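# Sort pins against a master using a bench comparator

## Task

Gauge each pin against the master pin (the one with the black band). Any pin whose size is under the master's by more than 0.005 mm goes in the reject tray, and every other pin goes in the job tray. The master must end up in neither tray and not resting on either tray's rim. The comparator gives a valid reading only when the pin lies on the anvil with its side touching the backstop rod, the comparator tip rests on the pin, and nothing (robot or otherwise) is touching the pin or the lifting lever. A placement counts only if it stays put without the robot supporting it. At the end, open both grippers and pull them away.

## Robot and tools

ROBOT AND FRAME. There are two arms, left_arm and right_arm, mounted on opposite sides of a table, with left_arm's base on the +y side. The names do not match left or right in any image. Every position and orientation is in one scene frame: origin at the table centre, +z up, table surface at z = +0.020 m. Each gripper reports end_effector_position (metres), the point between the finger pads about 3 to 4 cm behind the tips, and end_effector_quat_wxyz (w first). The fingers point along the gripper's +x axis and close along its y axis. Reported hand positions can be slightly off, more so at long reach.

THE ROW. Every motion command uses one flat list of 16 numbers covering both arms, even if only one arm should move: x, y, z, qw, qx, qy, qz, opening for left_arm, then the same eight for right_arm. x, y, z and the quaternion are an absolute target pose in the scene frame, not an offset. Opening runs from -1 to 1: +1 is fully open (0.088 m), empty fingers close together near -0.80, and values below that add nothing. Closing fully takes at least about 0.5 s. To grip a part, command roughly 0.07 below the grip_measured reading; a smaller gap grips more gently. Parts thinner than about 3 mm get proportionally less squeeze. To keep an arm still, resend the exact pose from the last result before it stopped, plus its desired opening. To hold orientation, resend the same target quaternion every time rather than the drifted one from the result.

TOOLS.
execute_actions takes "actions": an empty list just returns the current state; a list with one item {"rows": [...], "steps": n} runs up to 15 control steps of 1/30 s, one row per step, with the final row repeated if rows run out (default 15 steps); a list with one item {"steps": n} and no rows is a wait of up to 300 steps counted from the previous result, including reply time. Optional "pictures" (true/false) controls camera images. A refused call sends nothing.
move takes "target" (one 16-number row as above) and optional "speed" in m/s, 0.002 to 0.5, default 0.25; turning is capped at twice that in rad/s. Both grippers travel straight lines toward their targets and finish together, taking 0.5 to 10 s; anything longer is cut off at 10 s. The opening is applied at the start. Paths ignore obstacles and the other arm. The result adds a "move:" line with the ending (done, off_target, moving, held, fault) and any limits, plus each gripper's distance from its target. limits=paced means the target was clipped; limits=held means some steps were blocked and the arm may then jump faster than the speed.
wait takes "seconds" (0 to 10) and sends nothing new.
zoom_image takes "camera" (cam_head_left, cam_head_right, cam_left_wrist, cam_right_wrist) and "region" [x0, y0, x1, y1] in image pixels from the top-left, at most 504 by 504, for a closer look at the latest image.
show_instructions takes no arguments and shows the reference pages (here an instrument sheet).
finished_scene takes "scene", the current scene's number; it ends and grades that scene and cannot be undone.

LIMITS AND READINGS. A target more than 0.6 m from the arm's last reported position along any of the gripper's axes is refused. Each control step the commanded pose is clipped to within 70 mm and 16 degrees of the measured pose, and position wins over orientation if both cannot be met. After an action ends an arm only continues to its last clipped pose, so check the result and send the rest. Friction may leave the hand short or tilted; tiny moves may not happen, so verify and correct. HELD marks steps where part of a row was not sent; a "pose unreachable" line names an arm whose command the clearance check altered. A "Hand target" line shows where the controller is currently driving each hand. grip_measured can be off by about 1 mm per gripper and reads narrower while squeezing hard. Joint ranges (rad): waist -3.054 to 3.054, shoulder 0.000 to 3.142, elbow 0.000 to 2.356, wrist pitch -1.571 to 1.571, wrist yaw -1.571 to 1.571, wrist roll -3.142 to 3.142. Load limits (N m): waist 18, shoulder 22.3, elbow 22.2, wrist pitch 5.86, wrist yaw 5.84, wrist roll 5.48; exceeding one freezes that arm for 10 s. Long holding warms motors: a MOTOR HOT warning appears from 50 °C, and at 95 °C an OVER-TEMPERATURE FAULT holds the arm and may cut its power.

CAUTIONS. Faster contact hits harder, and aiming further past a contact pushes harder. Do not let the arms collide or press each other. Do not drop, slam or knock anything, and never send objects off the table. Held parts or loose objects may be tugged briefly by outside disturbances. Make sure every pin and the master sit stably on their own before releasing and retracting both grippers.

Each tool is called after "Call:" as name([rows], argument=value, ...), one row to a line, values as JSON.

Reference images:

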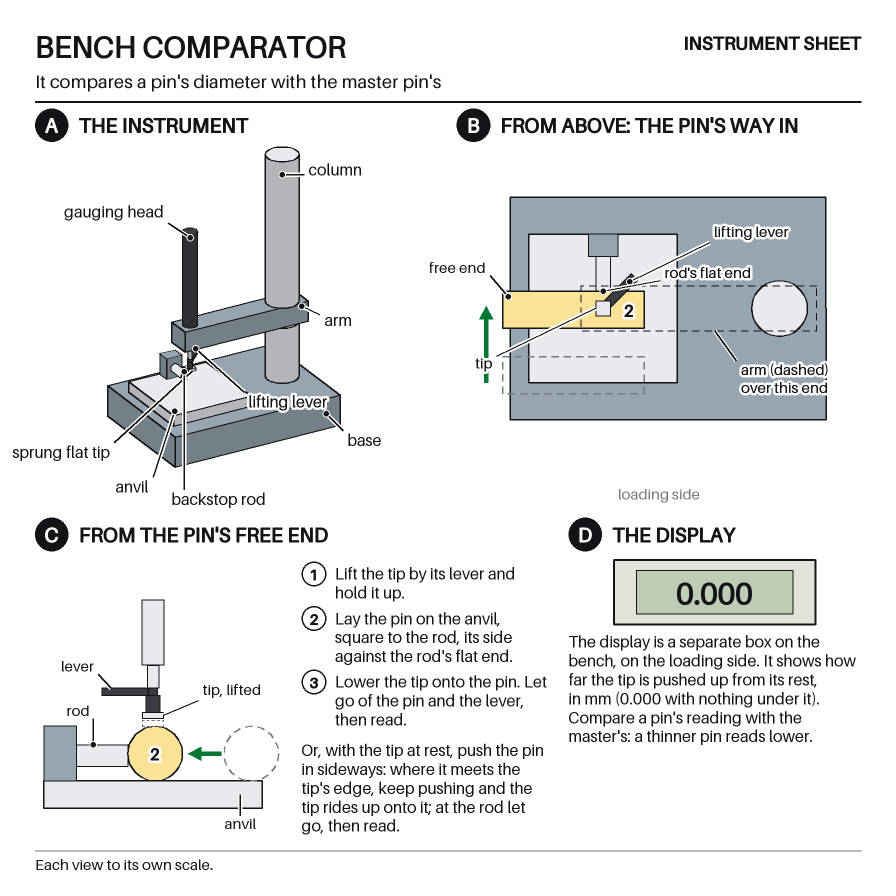

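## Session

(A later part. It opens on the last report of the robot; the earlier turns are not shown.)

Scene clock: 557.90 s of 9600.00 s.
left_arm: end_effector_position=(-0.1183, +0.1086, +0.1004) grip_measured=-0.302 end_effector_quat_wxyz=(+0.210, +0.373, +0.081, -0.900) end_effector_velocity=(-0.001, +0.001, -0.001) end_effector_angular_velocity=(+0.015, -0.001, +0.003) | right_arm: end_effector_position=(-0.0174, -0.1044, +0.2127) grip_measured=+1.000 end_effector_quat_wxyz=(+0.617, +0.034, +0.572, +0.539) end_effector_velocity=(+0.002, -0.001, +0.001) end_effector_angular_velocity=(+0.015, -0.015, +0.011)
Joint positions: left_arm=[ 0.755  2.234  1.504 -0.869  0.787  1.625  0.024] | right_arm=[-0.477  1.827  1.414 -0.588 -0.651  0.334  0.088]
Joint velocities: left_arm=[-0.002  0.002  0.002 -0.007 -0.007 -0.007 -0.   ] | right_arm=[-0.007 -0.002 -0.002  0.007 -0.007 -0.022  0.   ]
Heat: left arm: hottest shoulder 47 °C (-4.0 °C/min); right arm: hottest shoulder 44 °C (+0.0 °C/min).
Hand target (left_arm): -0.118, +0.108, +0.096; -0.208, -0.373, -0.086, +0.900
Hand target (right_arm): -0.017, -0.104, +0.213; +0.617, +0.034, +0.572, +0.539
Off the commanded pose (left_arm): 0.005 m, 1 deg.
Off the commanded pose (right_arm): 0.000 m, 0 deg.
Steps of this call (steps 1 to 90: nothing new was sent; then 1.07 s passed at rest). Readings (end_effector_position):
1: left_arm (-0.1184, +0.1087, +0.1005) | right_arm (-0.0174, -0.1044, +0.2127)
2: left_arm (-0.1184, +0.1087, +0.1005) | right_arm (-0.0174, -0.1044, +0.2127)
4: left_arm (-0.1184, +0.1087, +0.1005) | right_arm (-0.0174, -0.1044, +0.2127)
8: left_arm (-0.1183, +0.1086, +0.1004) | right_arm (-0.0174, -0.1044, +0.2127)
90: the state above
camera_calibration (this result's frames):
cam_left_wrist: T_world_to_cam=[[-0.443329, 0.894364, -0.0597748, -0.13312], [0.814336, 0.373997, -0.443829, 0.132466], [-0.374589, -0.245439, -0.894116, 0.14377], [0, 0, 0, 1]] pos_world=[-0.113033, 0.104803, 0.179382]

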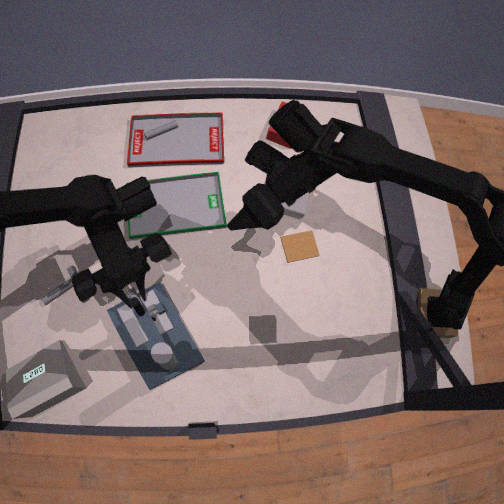

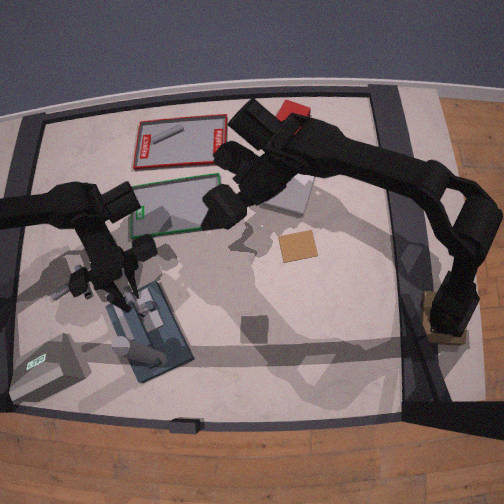

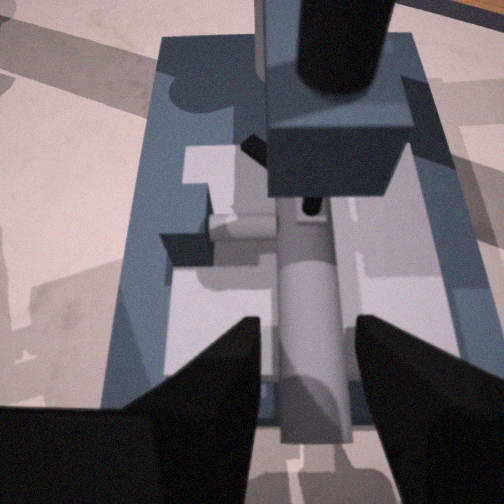

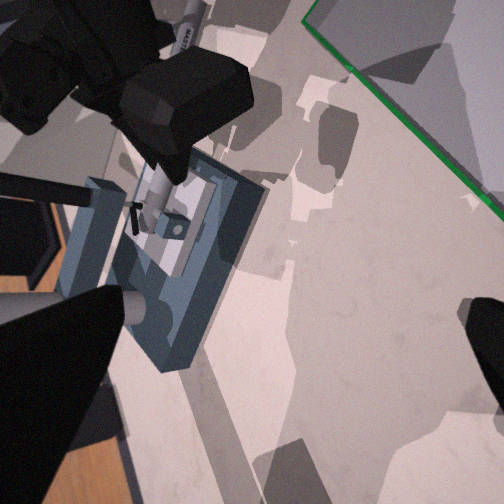

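Call:
execute_actions([
  {"rows": [[-0.1185, 0.1085, 0.098, 0.2079, 0.3729, 0.0861, -0.9002, -0.35, -0.0174, -0.1044, 0.2127, 0.617, 0.034, 0.572, 0.539, 1.0],[-0.1185, 0.1085, 0.098, 0.2079, 0.3729, 0.0861, -0.9002, -0.39, -0.0174, -0.1044, 0.2127, 0.617, 0.034, 0.572, 0.539, 1.0],[-0.1185, 0.1085, 0.098, 0.2079, 0.3729, 0.0861, -0.9002, -0.42, -0.0174, -0.1044, 0.2127, 0.617, 0.034, 0.572, 0.539, 1.0],[-0.1185, 0.1085, 0.098, 0.2079, 0.3729, 0.0861, -0.9002, -0.44, -0.0174, -0.1044, 0.2127, 0.617, 0.034, 0.572, 0.539, 1.0],[-0.1185, 0.1085, 0.098, 0.2079, 0.3729, 0.0861, -0.9002, -0.46, -0.0174, -0.1044, 0.2127, 0.617, 0.034, 0.572, 0.539, 1.0],[-0.1185, 0.1085, 0.098, 0.2079, 0.3729, 0.0861, -0.9002, -0.48, -0.0174, -0.1044, 0.2127, 0.617, 0.034, 0.572, 0.539, 1.0],[-0.1185, 0.1085, 0.098, 0.2079, 0.3729, 0.0861, -0.9002, -0.50, -0.0174, -0.1044, 0.2127, 0.617, 0.034, 0.572, 0.539, 1.0],[-0.1185, 0.1085, 0.098, 0.2079, 0.3729, 0.0861, -0.9002, -0.53, -0.0174, -0.1044, 0.2127, 0.617, 0.034, 0.572, 0.539, 1.0],[-0.1185, 0.1085, 0.098, 0.2079, 0.3729, 0.0861, -0.9002, -0.56, -0.0174, -0.1044, 0.2127, 0.617, 0.034, 0.572, 0.539, 1.0],[-0.1185, 0.1085, 0.098, 0.2079, 0.3729, 0.0861, -0.9002, -0.6, -0.0174, -0.1044, 0.2127, 0.617, 0.034, 0.572, 0.539, 1.0]], "steps": 13},
], pictures=false)

Call:
move(target=[-0.090, 0.128, 0.103, 0.2079, 0.3729, 0.0861, -0.9002, -0.6, -0.0174, -0.1044, 0.2127, 0.617, 0.034, 0.572, 0.539, 1.0], speed=0.02)

Call:
move(target=[-0.045, 0.155, 0.145, 0.2079, 0.3729, 0.0861, -0.9002, -0.6, -0.0174, -0.1044, 0.2127, 0.617, 0.034, 0.572, 0.539, 1.0], speed=0.1)

Call:
move(target=[0.075, 0.088, 0.11, 0.6757, 0.2610, 0.2799, -0.6301, -0.6, -0.0174, -0.1044, 0.2127, 0.617, 0.034, 0.572, 0.539, 1.0], speed=0.25)

Scene clock: 576.93 s of 9600.00 s.
left_arm: end_effector_position=(-0.1185, +0.1091, +0.1004) grip_measured=-0.527 end_effector_quat_wxyz=(+0.209, +0.373, +0.083, -0.900) end_effector_velocity=(-0.002, +0.004, +0.001) end_effector_angular_velocity=(+0.021, +0.019, +0.008) | right_arm: end_effector_position=(-0.0174, -0.1044, +0.2127) grip_measured=+1.000 end_effector_quat_wxyz=(+0.617, +0.034, +0.572, +0.539) end_effector_velocity=(+0.001, -0.002, +0.001) end_effector_angular_velocity=(-0.004, -0.009, -0.001)
Joint positions: left_arm=[ 0.755  2.234  1.504 -0.872  0.787  1.625  0.013] | right_arm=[-0.477  1.827  1.414 -0.588 -0.651  0.334  0.088]
Joint velocities: left_arm=[ 0.002 -0.002 -0.002 -0.022  0.007 -0.007 -0.   ] | right_arm=[-0.002 -0.007 -0.002 -0.007  0.007 -0.007  0.   ]
Heat: left arm: hottest shoulder 47 °C (-5.0 °C/min); right arm: hottest shoulder 44 °C (+0.0 °C/min).
Hand target (left_arm): -0.119, +0.109, +0.098; -0.208, -0.373, -0.086, +0.900
Hand target (right_arm): -0.017, -0.104, +0.213; +0.617, +0.034, +0.572, +0.539
Off the commanded pose (left_arm): 0.002 m, 0 deg.
Off the commanded pose (right_arm): 0.000 m, 0 deg.
Steps of this call (steps 1 to 90: nothing new was sent; then 15.60 s passed at rest; steps 91 to 103: all 13 steps of this action). Readings (end_effector_position):
91: left_arm (-0.1183, +0.1086, +0.1004) | right_arm (-0.0174, -0.1044, +0.2127)
92: left_arm (-0.1184, +0.1087, +0.1004) | right_arm (-0.0174, -0.1044, +0.2127)
94: left_arm (-0.1185, +0.1088, +0.1004) | right_arm (-0.0174, -0.1044, +0.2127)
98: left_arm (-0.1185, +0.1090, +0.1004) | right_arm (-0.0174, -0.1044, +0.2127)
103: the state above

Scene clock: 579.13 s of 9600.00 s.
left_arm: end_effector_position=(-0.0921, +0.1298, +0.1046) grip_measured=-0.527 end_effector_quat_wxyz=(+0.208, +0.374, +0.086, -0.900) end_effector_velocity=(-0.003, +0.001, -0.000) end_effector_angular_velocity=(+0.005, -0.004, -0.013) | right_arm: end_effector_position=(-0.0174, -0.1044, +0.2127) grip_measured=+1.000 end_effector_quat_wxyz=(+0.617, +0.034, +0.572, +0.539) end_effector_velocity=(-0.002, -0.003, -0.004) end_effector_angular_velocity=(-0.013, +0.005, +0.016)
Joint positions: left_arm=[ 0.837  2.234  1.523 -0.978  0.776  1.739  0.013] | right_arm=[-0.477  1.827  1.414 -0.588 -0.651  0.334  0.088]
Joint velocities: left_arm=[-0.007 -0.002 -0.002 -0.007 -0.007  0.007 -0.   ] | right_arm=[-0.002  0.002 -0.002 -0.022 -0.007 -0.022  0.   ]
Heat: left arm: hottest shoulder 47 °C (-5.0 °C/min); right arm: hottest shoulder 44 °C (+0.0 °C/min).
Hand target (left_arm): -0.090, +0.128, +0.103; -0.208, -0.373, -0.086, +0.900
Hand target (right_arm): -0.017, -0.104, +0.213; +0.617, +0.034, +0.572, +0.539
Off the commanded pose (left_arm): 0.003 m, 0 deg.
Off the commanded pose (right_arm): 0.000 m, 0 deg.
move: done
camera_calibration (this result's frames):
cam_left_wrist: T_world_to_cam=[[-0.443609, 0.894853, -0.0494868, -0.141308], [0.814236, 0.379342, -0.439453, 0.103846], [-0.374473, -0.235239, -0.896902, 0.161506], [0, 0, 0, 1]] pos_world=[-0.0867614, 0.12505, 0.183498]

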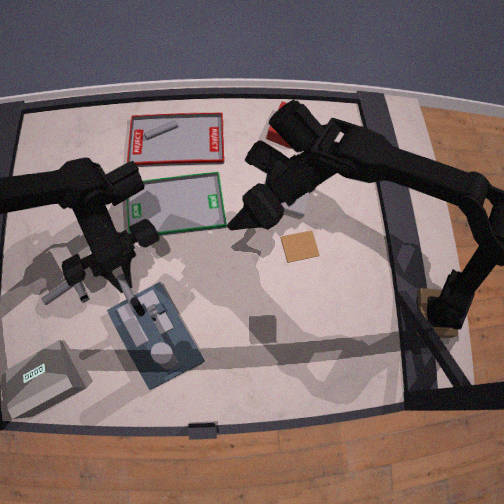

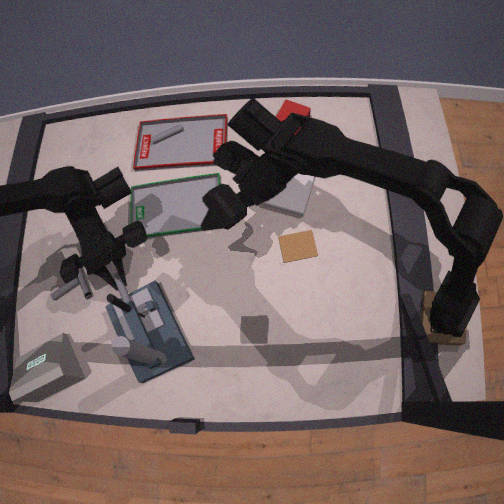

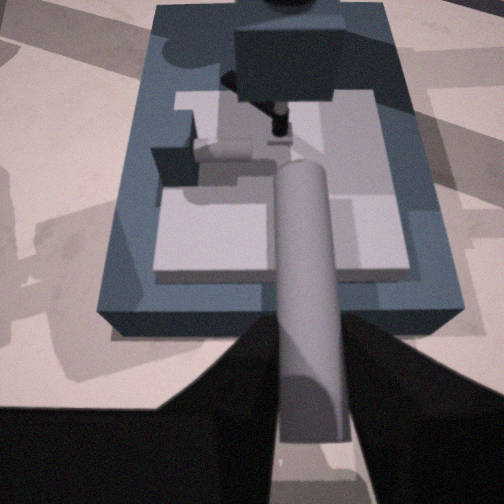

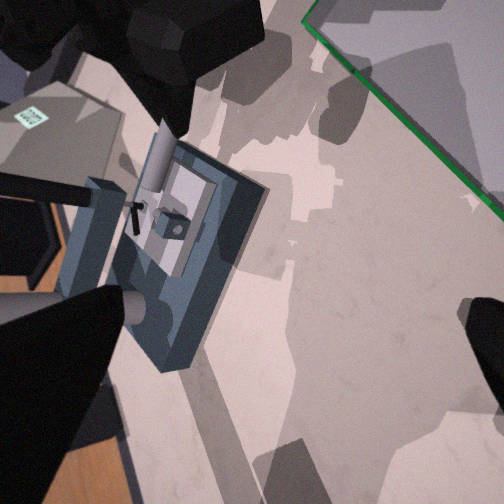

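Scene clock: 580.23 s of 9600.00 s.
left_arm: end_effector_position=(-0.0473, +0.1573, +0.1419) grip_measured=-0.527 end_effector_quat_wxyz=(+0.206, +0.372, +0.092, -0.901) end_effector_velocity=(+0.001, +0.002, +0.004) end_effector_angular_velocity=(+0.005, -0.003, -0.005) | right_arm: end_effector_position=(-0.0174, -0.1044, +0.2127) grip_measured=+1.000 end_effector_quat_wxyz=(+0.617, +0.034, +0.572, +0.539) end_effector_velocity=(-0.006, -0.005, -0.002) end_effector_angular_velocity=(-0.017, +0.031, +0.014)
Joint positions: left_arm=[ 0.967  2.234  1.676 -1.265  0.752  1.915  0.013] | right_arm=[-0.477  1.827  1.414 -0.588 -0.651  0.334  0.088]
Joint velocities: left_arm=[ 0.002 -0.002  0.012 -0.022 -0.007  0.007  0.   ] | right_arm=[-0.002 -0.002 -0.002 -0.037 -0.022 -0.007  0.   ]
Heat: left arm: hottest shoulder 47 °C (-4.0 °C/min); right arm: hottest shoulder 44 °C (+0.0 °C/min).
Hand target (left_arm): -0.045, +0.155, +0.145; -0.208, -0.373, -0.086, +0.900
Hand target (right_arm): -0.017, -0.104, +0.213; +0.617, +0.034, +0.572, +0.539
Off the commanded pose (left_arm): 0.004 m, 1 deg.
Off the commanded pose (right_arm): 0.000 m, 0 deg.
move: done
camera_calibration (this result's frames):
cam_left_wrist: T_world_to_cam=[[-0.444662, 0.894899, -0.0378252, -0.145942], [0.810687, 0.384143, -0.441838, 0.0727393], [-0.38087, -0.227133, -0.896297, 0.216608], [0, 0, 0, 1]] pos_world=[-0.0413644, 0.15186, 0.220764]

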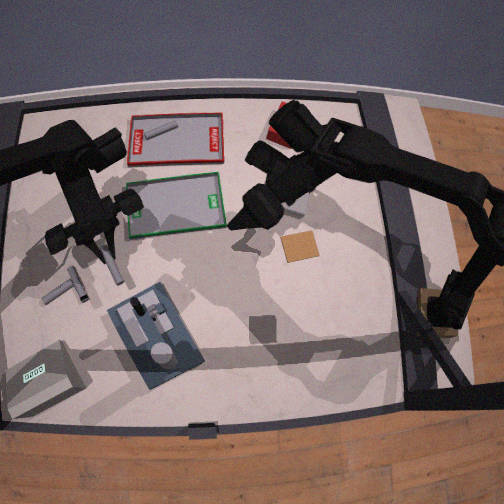

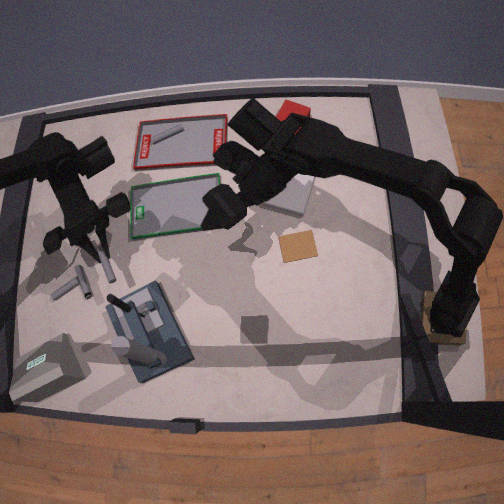

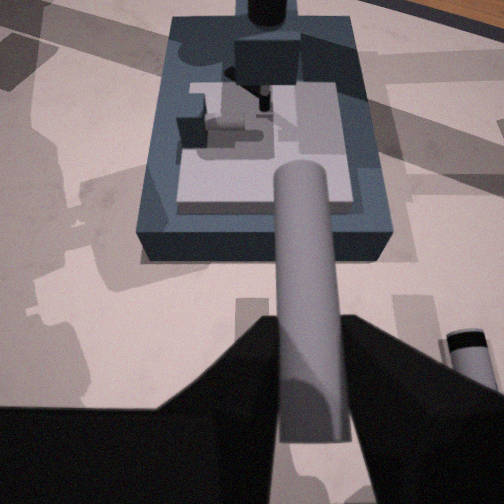

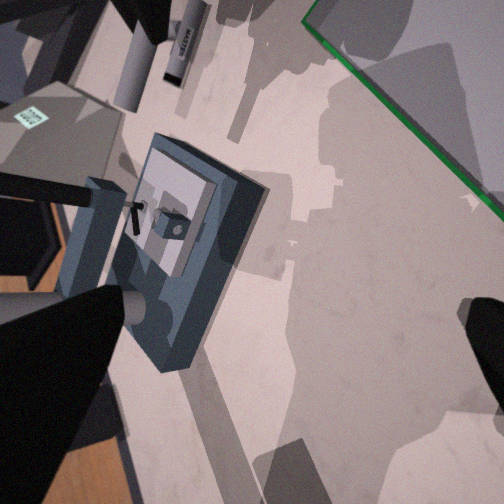

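Scene clock: 583.10 s of 9600.00 s.
left_arm: end_effector_position=(+0.0788, +0.0865, +0.1184) grip_measured=-0.527 end_effector_quat_wxyz=(+0.680, +0.260, +0.272, -0.629) end_effector_velocity=(+0.001, -0.002, +0.002) end_effector_angular_velocity=(+0.002, -0.016, +0.012) | right_arm: end_effector_position=(-0.0174, -0.1044, +0.2127) grip_measured=+1.000 end_effector_quat_wxyz=(+0.617, +0.034, +0.572, +0.539) end_effector_velocity=(-0.000, -0.004, -0.003) end_effector_angular_velocity=(-0.020, +0.003, -0.001)
Joint positions: left_arm=[ 0.991  2.157  1.38  -0.106  0.445  0.498  0.013] | right_arm=[-0.477  1.827  1.414 -0.588 -0.651  0.334  0.088]
Joint velocities: left_arm=[-0.007 -0.002  0.002  0.007 -0.022 -0.007  0.   ] | right_arm=[-0.002 -0.002 -0.002 -0.022  0.007 -0.007  0.   ]
Heat: left arm: hottest shoulder 49 °C (-1.0 °C/min); right arm: hottest shoulder 44 °C (+0.0 °C/min).
Hand target (left_arm): +0.076, +0.088, +0.110; +0.677, +0.260, +0.281, -0.629
Hand target (right_arm): -0.017, -0.104, +0.213; +0.617, +0.034, +0.572, +0.539
Off the commanded pose (left_arm): 0.009 m, 1 deg.
Off the commanded pose (right_arm): 0.000 m, 0 deg.
move: off_target (left_arm)
camera_calibration (this result's frames):
cam_left_wrist: T_world_to_cam=[[-0.995024, -0.0795879, -0.0599336, 0.102898], [-0.043881, 0.890152, -0.453546, 0.0122909], [0.0894468, -0.448659, -0.889216, 0.208753], [0, 0, 0, 1]] pos_world=[0.0842533, 0.0909077, 0.197368]

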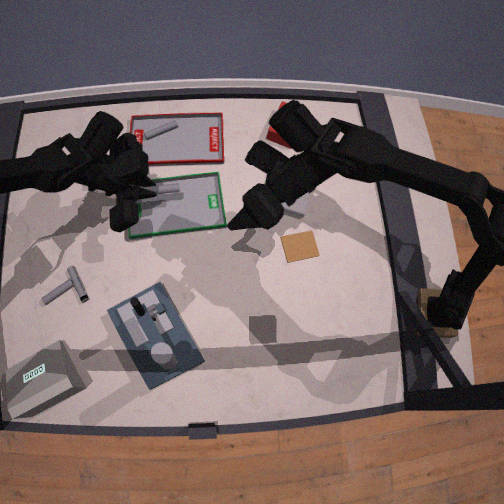

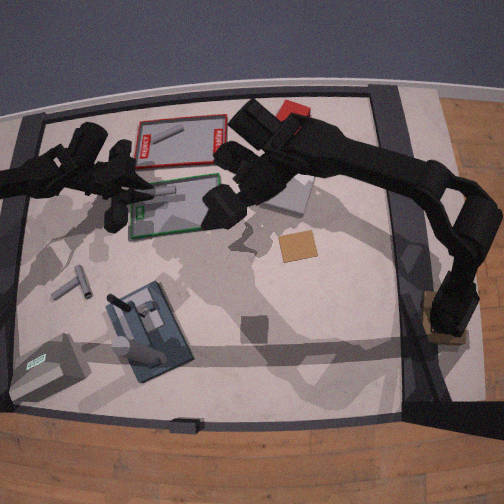

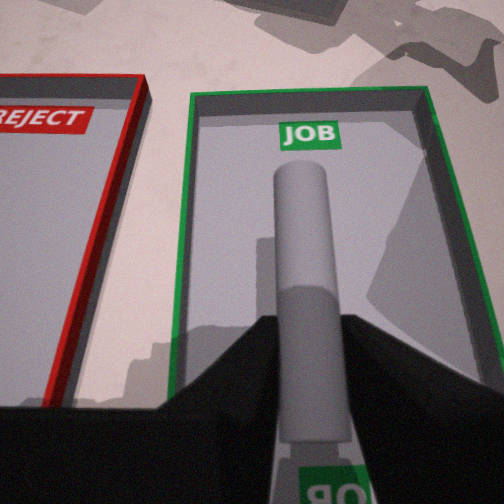

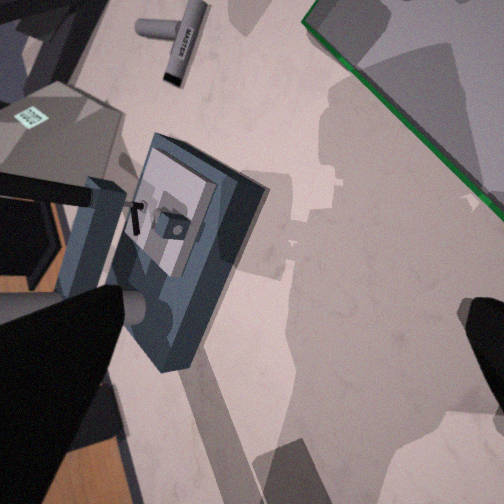

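Call:
move(target=[0.078, 0.088, 0.063, 0.6757, 0.2610, 0.2799, -0.6301, -0.6, -0.0174, -0.1044, 0.2127, 0.617, 0.034, 0.572, 0.539, 1.0], speed=0.04)

Scene clock: 588.43 s of 9600.00 s.
left_arm: end_effector_position=(+0.0802, +0.0849, +0.0714) grip_measured=-0.527 end_effector_quat_wxyz=(+0.679, +0.260, +0.274, -0.629) end_effector_velocity=(+0.002, +0.001, -0.002) end_effector_angular_velocity=(+0.009, -0.009, +0.017) | right_arm: end_effector_position=(-0.0174, -0.1044, +0.2127) grip_measured=+1.000 end_effector_quat_wxyz=(+0.617, +0.034, +0.572, +0.539) end_effector_velocity=(+0.000, +0.000, +0.001) end_effector_angular_velocity=(+0.011, -0.004, +0.006)
Joint positions: left_arm=[0.991 2.266 1.347 0.033 0.445 0.498 0.013] | right_arm=[-0.477  1.827  1.414 -0.588 -0.651  0.334  0.088]
Joint velocities: left_arm=[-0.002  0.002 -0.002  0.007 -0.022 -0.007  0.   ] | right_arm=[-0.002 -0.002 -0.002  0.007 -0.007 -0.007  0.   ]
Heat: left arm: hottest shoulder 49 °C (+0.0 °C/min); right arm: hottest shoulder 44 °C (+0.0 °C/min).
Hand target (left_arm): +0.078, +0.088, +0.063; +0.675, +0.261, +0.280, -0.630
Hand target (right_arm): -0.017, -0.104, +0.213; +0.617, +0.034, +0.572, +0.539
Off the commanded pose (left_arm): 0.009 m, 1 deg.
Off the commanded pose (right_arm): 0.000 m, 0 deg.
After step 90, 0.60 s passed at rest.
move: off_target (left_arm)
camera_calibration (this result's frames):
cam_left_wrist: T_world_to_cam=[[-0.995096, -0.0795475, -0.0587942, 0.101239], [-0.0445761, 0.891227, -0.451361, -0.00766802], [0.0883036, -0.446527, -0.890402, 0.166053], [0, 0, 0, 1]] pos_world=[0.0857373, 0.0890342, 0.150345]

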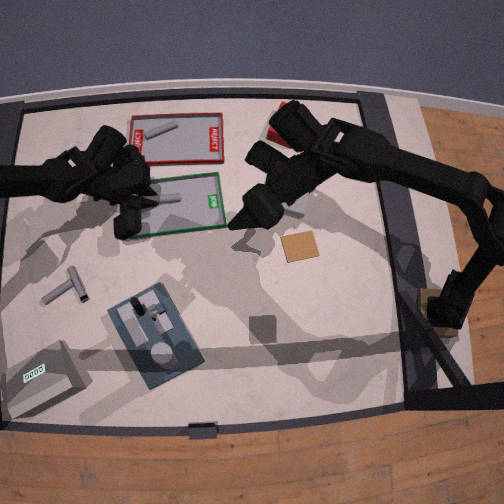

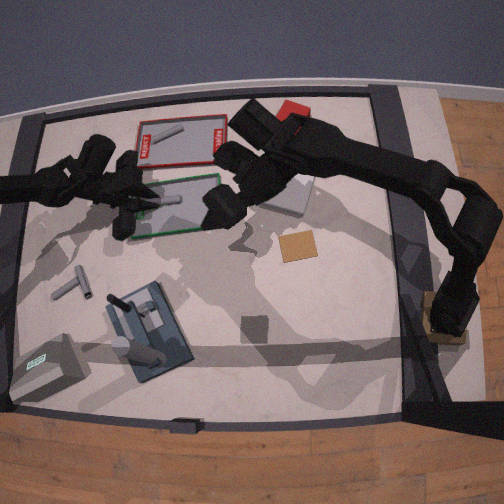

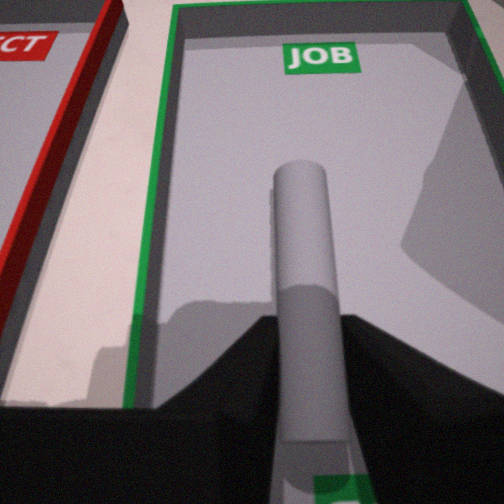

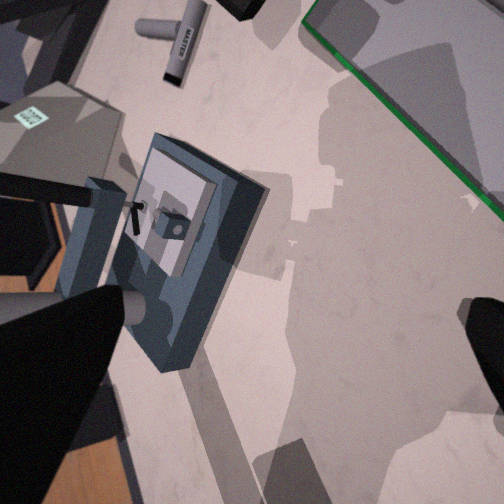

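Call:
move(target=[0.078, 0.088, 0.059, 0.6757, 0.2610, 0.2799, -0.6301, -0.6, -0.0174, -0.1044, 0.2127, 0.617, 0.034, 0.572, 0.539, 1.0], speed=0.015)

Scene clock: 593.50 s of 9600.00 s.
left_arm: end_effector_position=(+0.0810, +0.0841, +0.0699) grip_measured=-0.527 end_effector_quat_wxyz=(+0.681, +0.260, +0.271, -0.629) end_effector_velocity=(+0.002, +0.001, +0.001) end_effector_angular_velocity=(-0.002, -0.004, +0.012) | right_arm: end_effector_position=(-0.0174, -0.1044, +0.2127) grip_measured=+1.000 end_effector_quat_wxyz=(+0.617, +0.034, +0.572, +0.539) end_effector_velocity=(-0.001, -0.001, -0.002) end_effector_angular_velocity=(-0.005, +0.007, +0.006)
Joint positions: left_arm=[0.991 2.272 1.345 0.047 0.445 0.498 0.013] | right_arm=[-0.477  1.827  1.414 -0.588 -0.651  0.334  0.088]
Joint velocities: left_arm=[ 0.002 -0.002 -0.002  0.007 -0.007 -0.007 -0.   ] | right_arm=[-0.002  0.002 -0.002 -0.007 -0.007 -0.007  0.   ]
Heat: left arm: hottest shoulder 49 °C (+2.0 °C/min); right arm: hottest shoulder 44 °C (+0.0 °C/min).
Hand target (left_arm): +0.078, +0.088, +0.059; +0.676, +0.261, +0.280, -0.630
Hand target (right_arm): -0.017, -0.104, +0.213; +0.617, +0.034, +0.572, +0.539
Off the commanded pose (left_arm): 0.012 m, 1 deg.
Off the commanded pose (right_arm): 0.000 m, 0 deg.
After step 90, 0.97 s passed at rest.
move: off_target (left_arm)
camera_calibration (this result's frames):
cam_left_wrist: T_world_to_cam=[[-0.99482, -0.0800093, -0.0626963, 0.102214], [-0.0427265, 0.888806, -0.456288, -0.0072606], [0.0922321, -0.451246, -0.887621, 0.164222], [0, 0, 0, 1]] pos_world=[0.0862281, 0.0887357, 0.148862]

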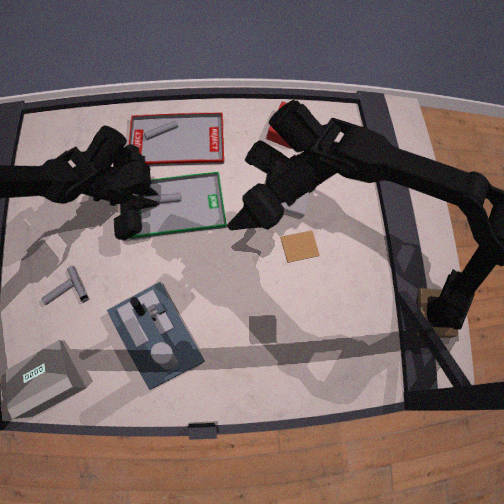

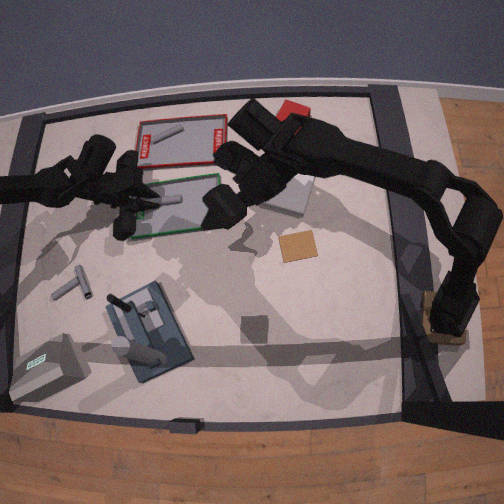

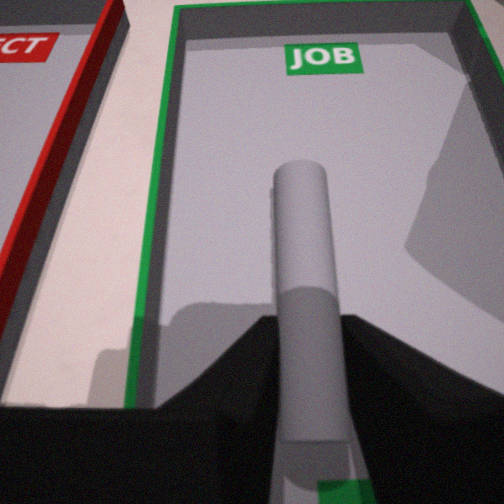

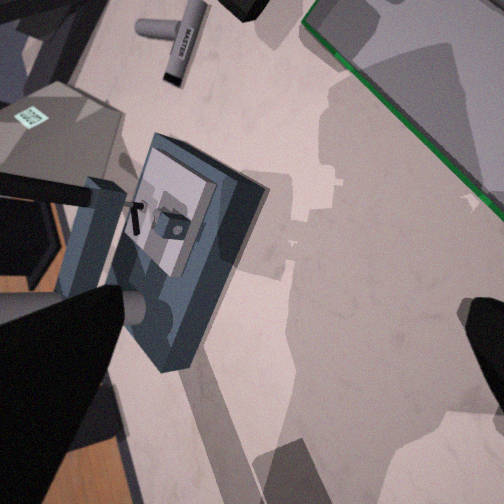

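Call:
move(target=[0.080, 0.085, 0.066, 0.6757, 0.2610, 0.2799, -0.6301, -0.1, -0.0174, -0.1044, 0.2127, 0.617, 0.034, 0.572, 0.539, 1.0], speed=0.02)

Call:
move(target=[0.080, 0.092, 0.13, 0.6757, 0.2610, 0.2799, -0.6301, -0.1, -0.0174, -0.1044, 0.2127, 0.617, 0.034, 0.572, 0.539, 1.0], speed=0.06)

Call:
move(target=[-0.125, 0.295, 0.105, 0.8119, 0.1826, 0.3363, -0.4409, 0.15, -0.0174, -0.1044, 0.2127, 0.617, 0.034, 0.572, 0.539, 1.0], speed=0.2)

Scene clock: 605.00 s of 9600.00 s.
left_arm: end_effector_position=(+0.0790, +0.0863, +0.0674) grip_measured=-0.103 end_effector_quat_wxyz=(+0.677, +0.261, +0.279, -0.629) end_effector_velocity=(-0.003, -0.001, +0.001) end_effector_angular_velocity=(+0.005, +0.018, -0.002) | right_arm: end_effector_position=(-0.0174, -0.1044, +0.2127) grip_measured=+1.000 end_effector_quat_wxyz=(+0.617, +0.034, +0.572, +0.539) end_effector_velocity=(-0.005, -0.001, +0.002) end_effector_angular_velocity=(+0.017, +0.014, +0.032)
Joint positions: left_arm=[0.991 2.272 1.346 0.028 0.445 0.498 0.034] | right_arm=[-0.477  1.827  1.414 -0.588 -0.651  0.334  0.088]
Joint velocities: left_arm=[-0.002 -0.002  0.007 -0.022  0.007 -0.007  0.   ] | right_arm=[-0.002 -0.002 -0.002 -0.007 -0.037 -0.022  0.   ]
Heat: left arm: hottest shoulder 49 °C (+2.0 °C/min); right arm: hottest shoulder 45 °C (+1.0 °C/min).
Hand target (left_arm): +0.080, +0.085, +0.066; +0.676, +0.261, +0.280, -0.630
Hand target (right_arm): -0.017, -0.104, +0.213; +0.617, +0.034, +0.572, +0.539
Off the commanded pose (left_arm): 0.002 m, 0 deg.
Off the commanded pose (right_arm): 0.000 m, 0 deg.
After step 90, 7.73 s passed at rest.
move: done
camera_calibration (this result's frames):
cam_left_wrist: T_world_to_cam=[[-0.995586, -0.0789577, -0.0507293, 0.0993618], [-0.0484327, 0.895257, -0.442909, -0.0114839], [0.0803869, -0.438498, -0.89513, 0.163495], [0, 0, 0, 1]] pos_world=[0.0852242, 0.0898187, 0.146304]

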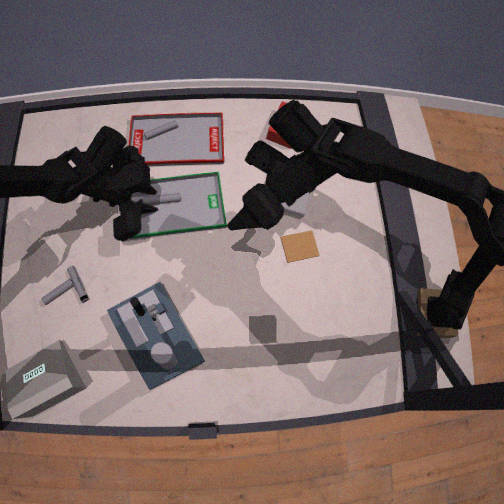

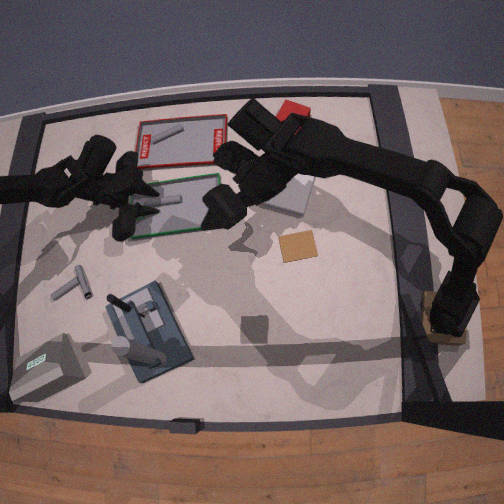

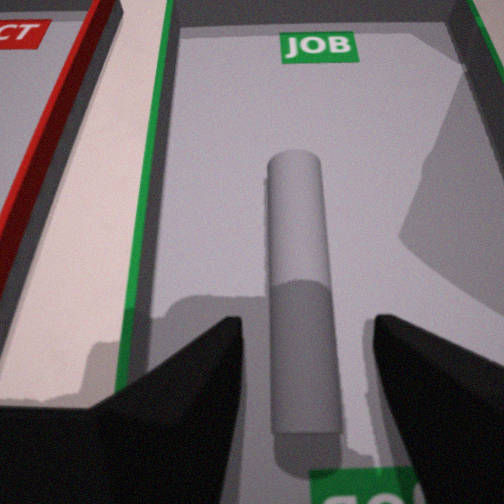

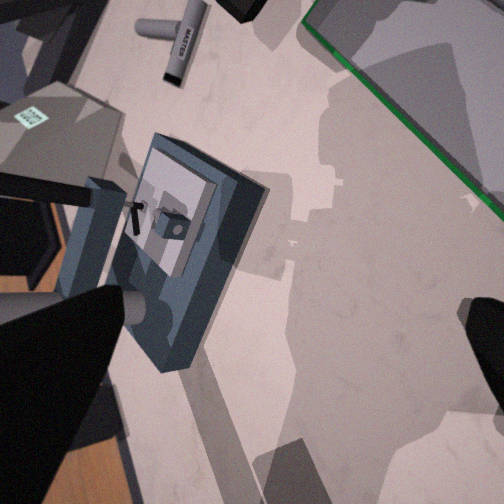

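Scene clock: 606.43 s of 9600.00 s.
left_arm: end_effector_position=(+0.0767, +0.0940, +0.1210) grip_measured=-0.102 end_effector_quat_wxyz=(+0.672, +0.261, +0.289, -0.629) end_effector_velocity=(+0.000, -0.001, +0.001) end_effector_angular_velocity=(-0.002, -0.004, +0.007) | right_arm: end_effector_position=(-0.0174, -0.1044, +0.2127) grip_measured=+1.000 end_effector_quat_wxyz=(+0.617, +0.034, +0.572, +0.539) end_effector_velocity=(+0.001, -0.000, +0.003) end_effector_angular_velocity=(+0.019, +0.005, +0.009)
Joint positions: left_arm=[ 1.     2.141  1.386 -0.17   0.452  0.506  0.034] | right_arm=[-0.477  1.827  1.414 -0.588 -0.651  0.334  0.088]
Joint velocities: left_arm=[-0.002 -0.002 -0.002  0.007 -0.007 -0.007 -0.   ] | right_arm=[-0.007 -0.002 -0.002  0.007 -0.022 -0.007  0.   ]
Heat: left arm: hottest shoulder 50 °C (+3.0 °C/min); right arm: hottest shoulder 45 °C (+1.0 °C/min). Fold the left arm in close to its base before you think long.
Hand target (left_arm): +0.080, +0.092, +0.130; +0.676, +0.261, +0.280, -0.630
Hand target (right_arm): -0.017, -0.104, +0.213; +0.617, +0.034, +0.572, +0.539
Off the commanded pose (left_arm): 0.010 m, 1 deg.
Off the commanded pose (right_arm): 0.000 m, 0 deg.
MOTOR HOT: a motor of the left arm reached 50 °C. Now the hottest motor of the left arm, joint 2 (shoulder), reports 50 °C. The temperature limit of the motors' drives, at which the controller stops that arm, is 95 °C. To cool a motor, set the load down, stop pushing, or move to a pose that needs little force.
move: off_target (left_arm)
camera_calibration (this result's frames):
cam_left_wrist: T_world_to_cam=[[-0.996367, -0.0767053, -0.037009, 0.098573], [-0.0535729, 0.902289, -0.42779, 0.00321841], [0.0662066, -0.424253, -0.90312, 0.215732], [0, 0, 0, 1]] pos_world=[0.0841044, 0.096182, 0.199857]

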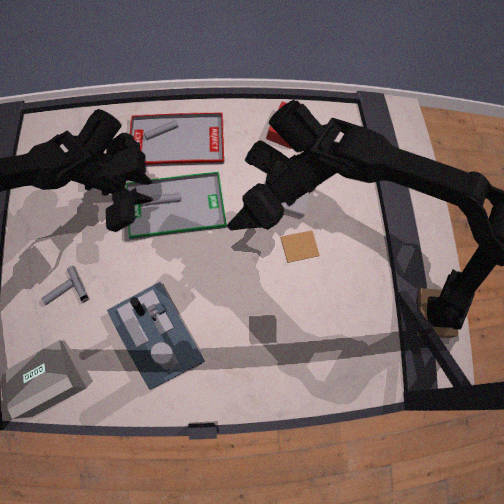

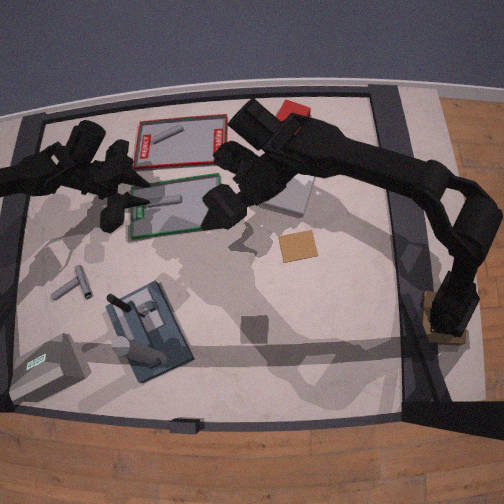

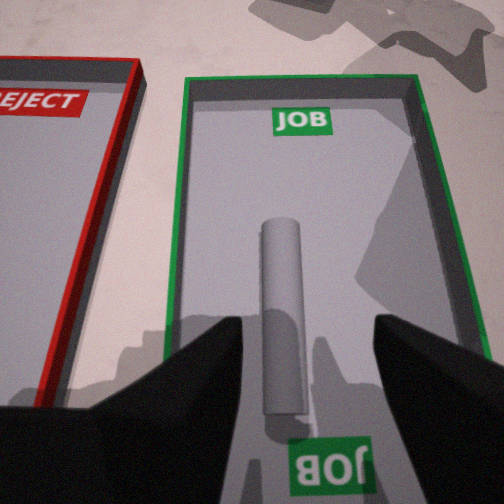

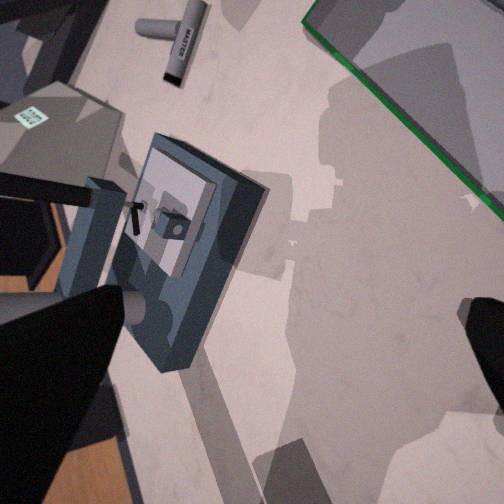

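Scene clock: 608.53 s of 9600.00 s.
left_arm: end_effector_position=(-0.1242, +0.2897, +0.1079) grip_measured=+0.148 end_effector_quat_wxyz=(+0.813, +0.178, +0.332, -0.444) end_effector_velocity=(-0.003, +0.004, -0.001) end_effector_angular_velocity=(+0.014, +0.013, +0.008) | right_arm: end_effector_position=(-0.0174, -0.1044, +0.2127) grip_measured=+1.000 end_effector_quat_wxyz=(+0.617, +0.034, +0.572, +0.539) end_effector_velocity=(+0.003, -0.001, -0.002) end_effector_angular_velocity=(-0.007, -0.022, -0.009)
Joint positions: left_arm=[ 0.497  1.035  0.157  0.077 -0.238 -0.246  0.046] | right_arm=[-0.477  1.827  1.414 -0.588 -0.651  0.334  0.088]
Joint velocities: left_arm=[-0.012 -0.027  0.002 -0.051 -0.007 -0.022 -0.   ] | right_arm=[-0.002 -0.002 -0.007  0.007  0.022 -0.007  0.   ]
Heat: left arm: hottest shoulder 50 °C (+3.0 °C/min); right arm: hottest shoulder 45 °C (+1.0 °C/min). Fold the left arm in close to its base before you think long.
Hand target (left_arm): -0.126, +0.294, +0.104; +0.812, +0.181, +0.336, -0.441
Hand target (right_arm): -0.017, -0.104, +0.213; +0.617, +0.034, +0.572, +0.539
Off the commanded pose (left_arm): 0.006 m, 1 deg.
Off the commanded pose (right_arm): 0.000 m, 0 deg.
MOTOR HOT: still on. Now the hottest motor of the left arm, joint 2 (shoulder), reports 50 °C; a drive's own limit is 95 °C.
move: done
camera_calibration (this result's frames):
cam_left_wrist: T_world_to_cam=[[-0.835205, -0.548137, -0.0444815, 0.0703836], [-0.472011, 0.756013, -0.453487, -0.196544], [0.282201, -0.357759, -0.890152, 0.30641], [0, 0, 0, 1]] pos_world=[-0.120455, 0.29679, 0.186753]

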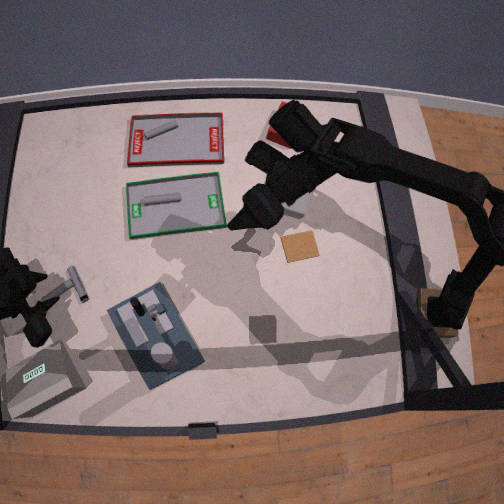

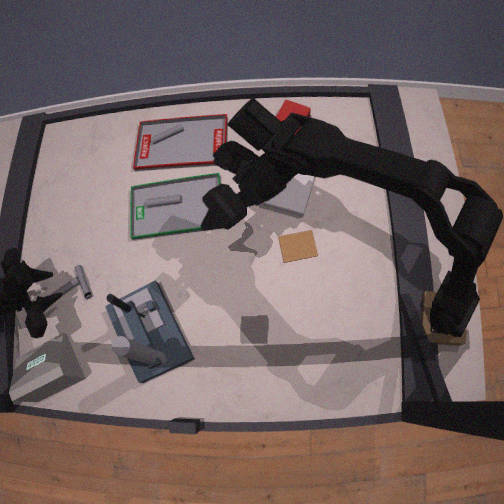

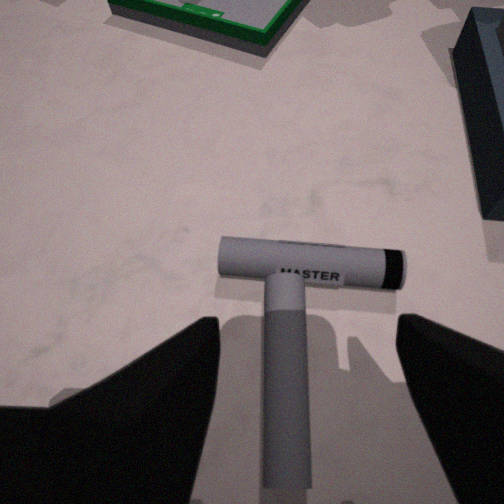

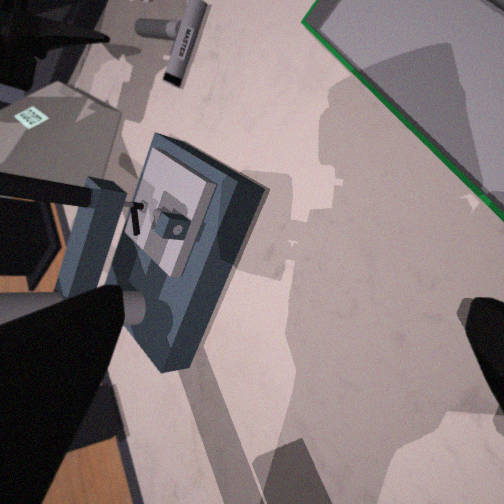

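Call:
move(target=[-0.1250, 0.2990, 0.072, 0.7965, 0.2017, 0.3714, -0.4325, 0.15, -0.0174, -0.1044, 0.2127, 0.617, 0.034, 0.572, 0.539, 1.0], speed=0.05)

Scene clock: 645.80 s of 9600.00 s.
left_arm: end_effector_position=(-0.1240, +0.2940, +0.0772) grip_measured=+0.148 end_effector_quat_wxyz=(+0.799, +0.196, +0.366, -0.435) end_effector_velocity=(+0.003, +0.001, -0.002) end_effector_angular_velocity=(+0.009, -0.020, +0.006) | right_arm: end_effector_position=(-0.0174, -0.1044, +0.2127) grip_measured=+1.000 end_effector_quat_wxyz=(+0.617, +0.034, +0.572, +0.539) end_effector_velocity=(+0.001, -0.003, -0.000) end_effector_angular_velocity=(-0.004, +0.014, -0.008)
Joint positions: left_arm=[ 0.525  1.227  0.131  0.216 -0.201 -0.245  0.046] | right_arm=[-0.477  1.827  1.414 -0.588 -0.651  0.334  0.088]
Joint velocities: left_arm=[-0.002  0.022 -0.002  0.022 -0.022  0.007 -0.   ] | right_arm=[-0.007 -0.002 -0.002 -0.007 -0.007  0.007  0.   ]
Heat: left arm: hottest shoulder 41 °C (-8.0 °C/min); right arm: hottest shoulder 45 °C (+1.0 °C/min).
Hand target (left_arm): -0.125, +0.299, +0.072; +0.796, +0.202, +0.371, -0.433
Hand target (right_arm): -0.017, -0.104, +0.213; +0.617, +0.034, +0.572, +0.539
Off the commanded pose (left_arm): 0.007 m, 1 deg.
Off the commanded pose (right_arm): 0.000 m, 0 deg.
MOTOR HOT: cleared. Now the hottest motor of the left arm, joint 2 (shoulder), reports 41 °C.
After step 90, 32.93 s passed at rest.
move: done
camera_calibration (this result's frames):
cam_left_wrist: T_world_to_cam=[[-0.83561, -0.54751, -0.0445947, 0.0712737], [-0.493245, 0.783564, -0.377806, -0.230236], [0.241795, -0.293702, -0.92481, 0.259366], [0, 0, 0, 1]] pos_world=[-0.116719, 0.295604, 0.156058]

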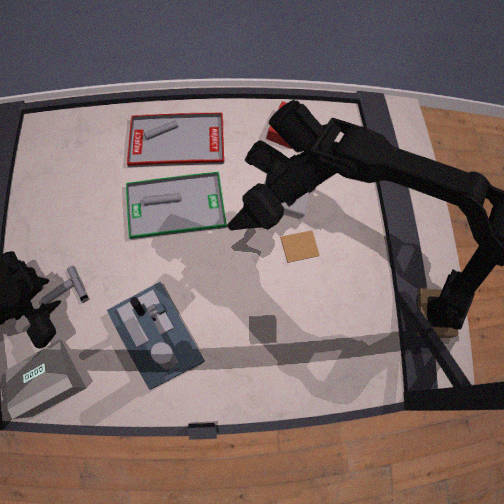

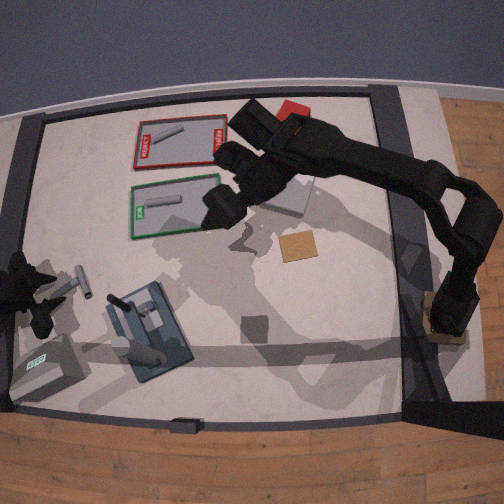

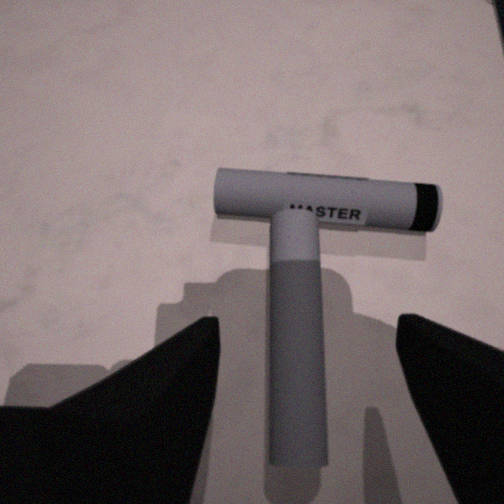

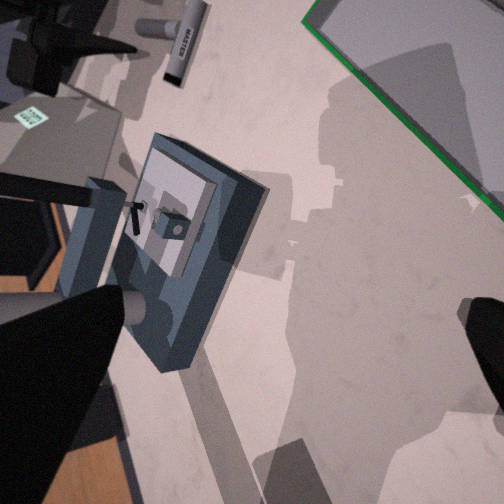

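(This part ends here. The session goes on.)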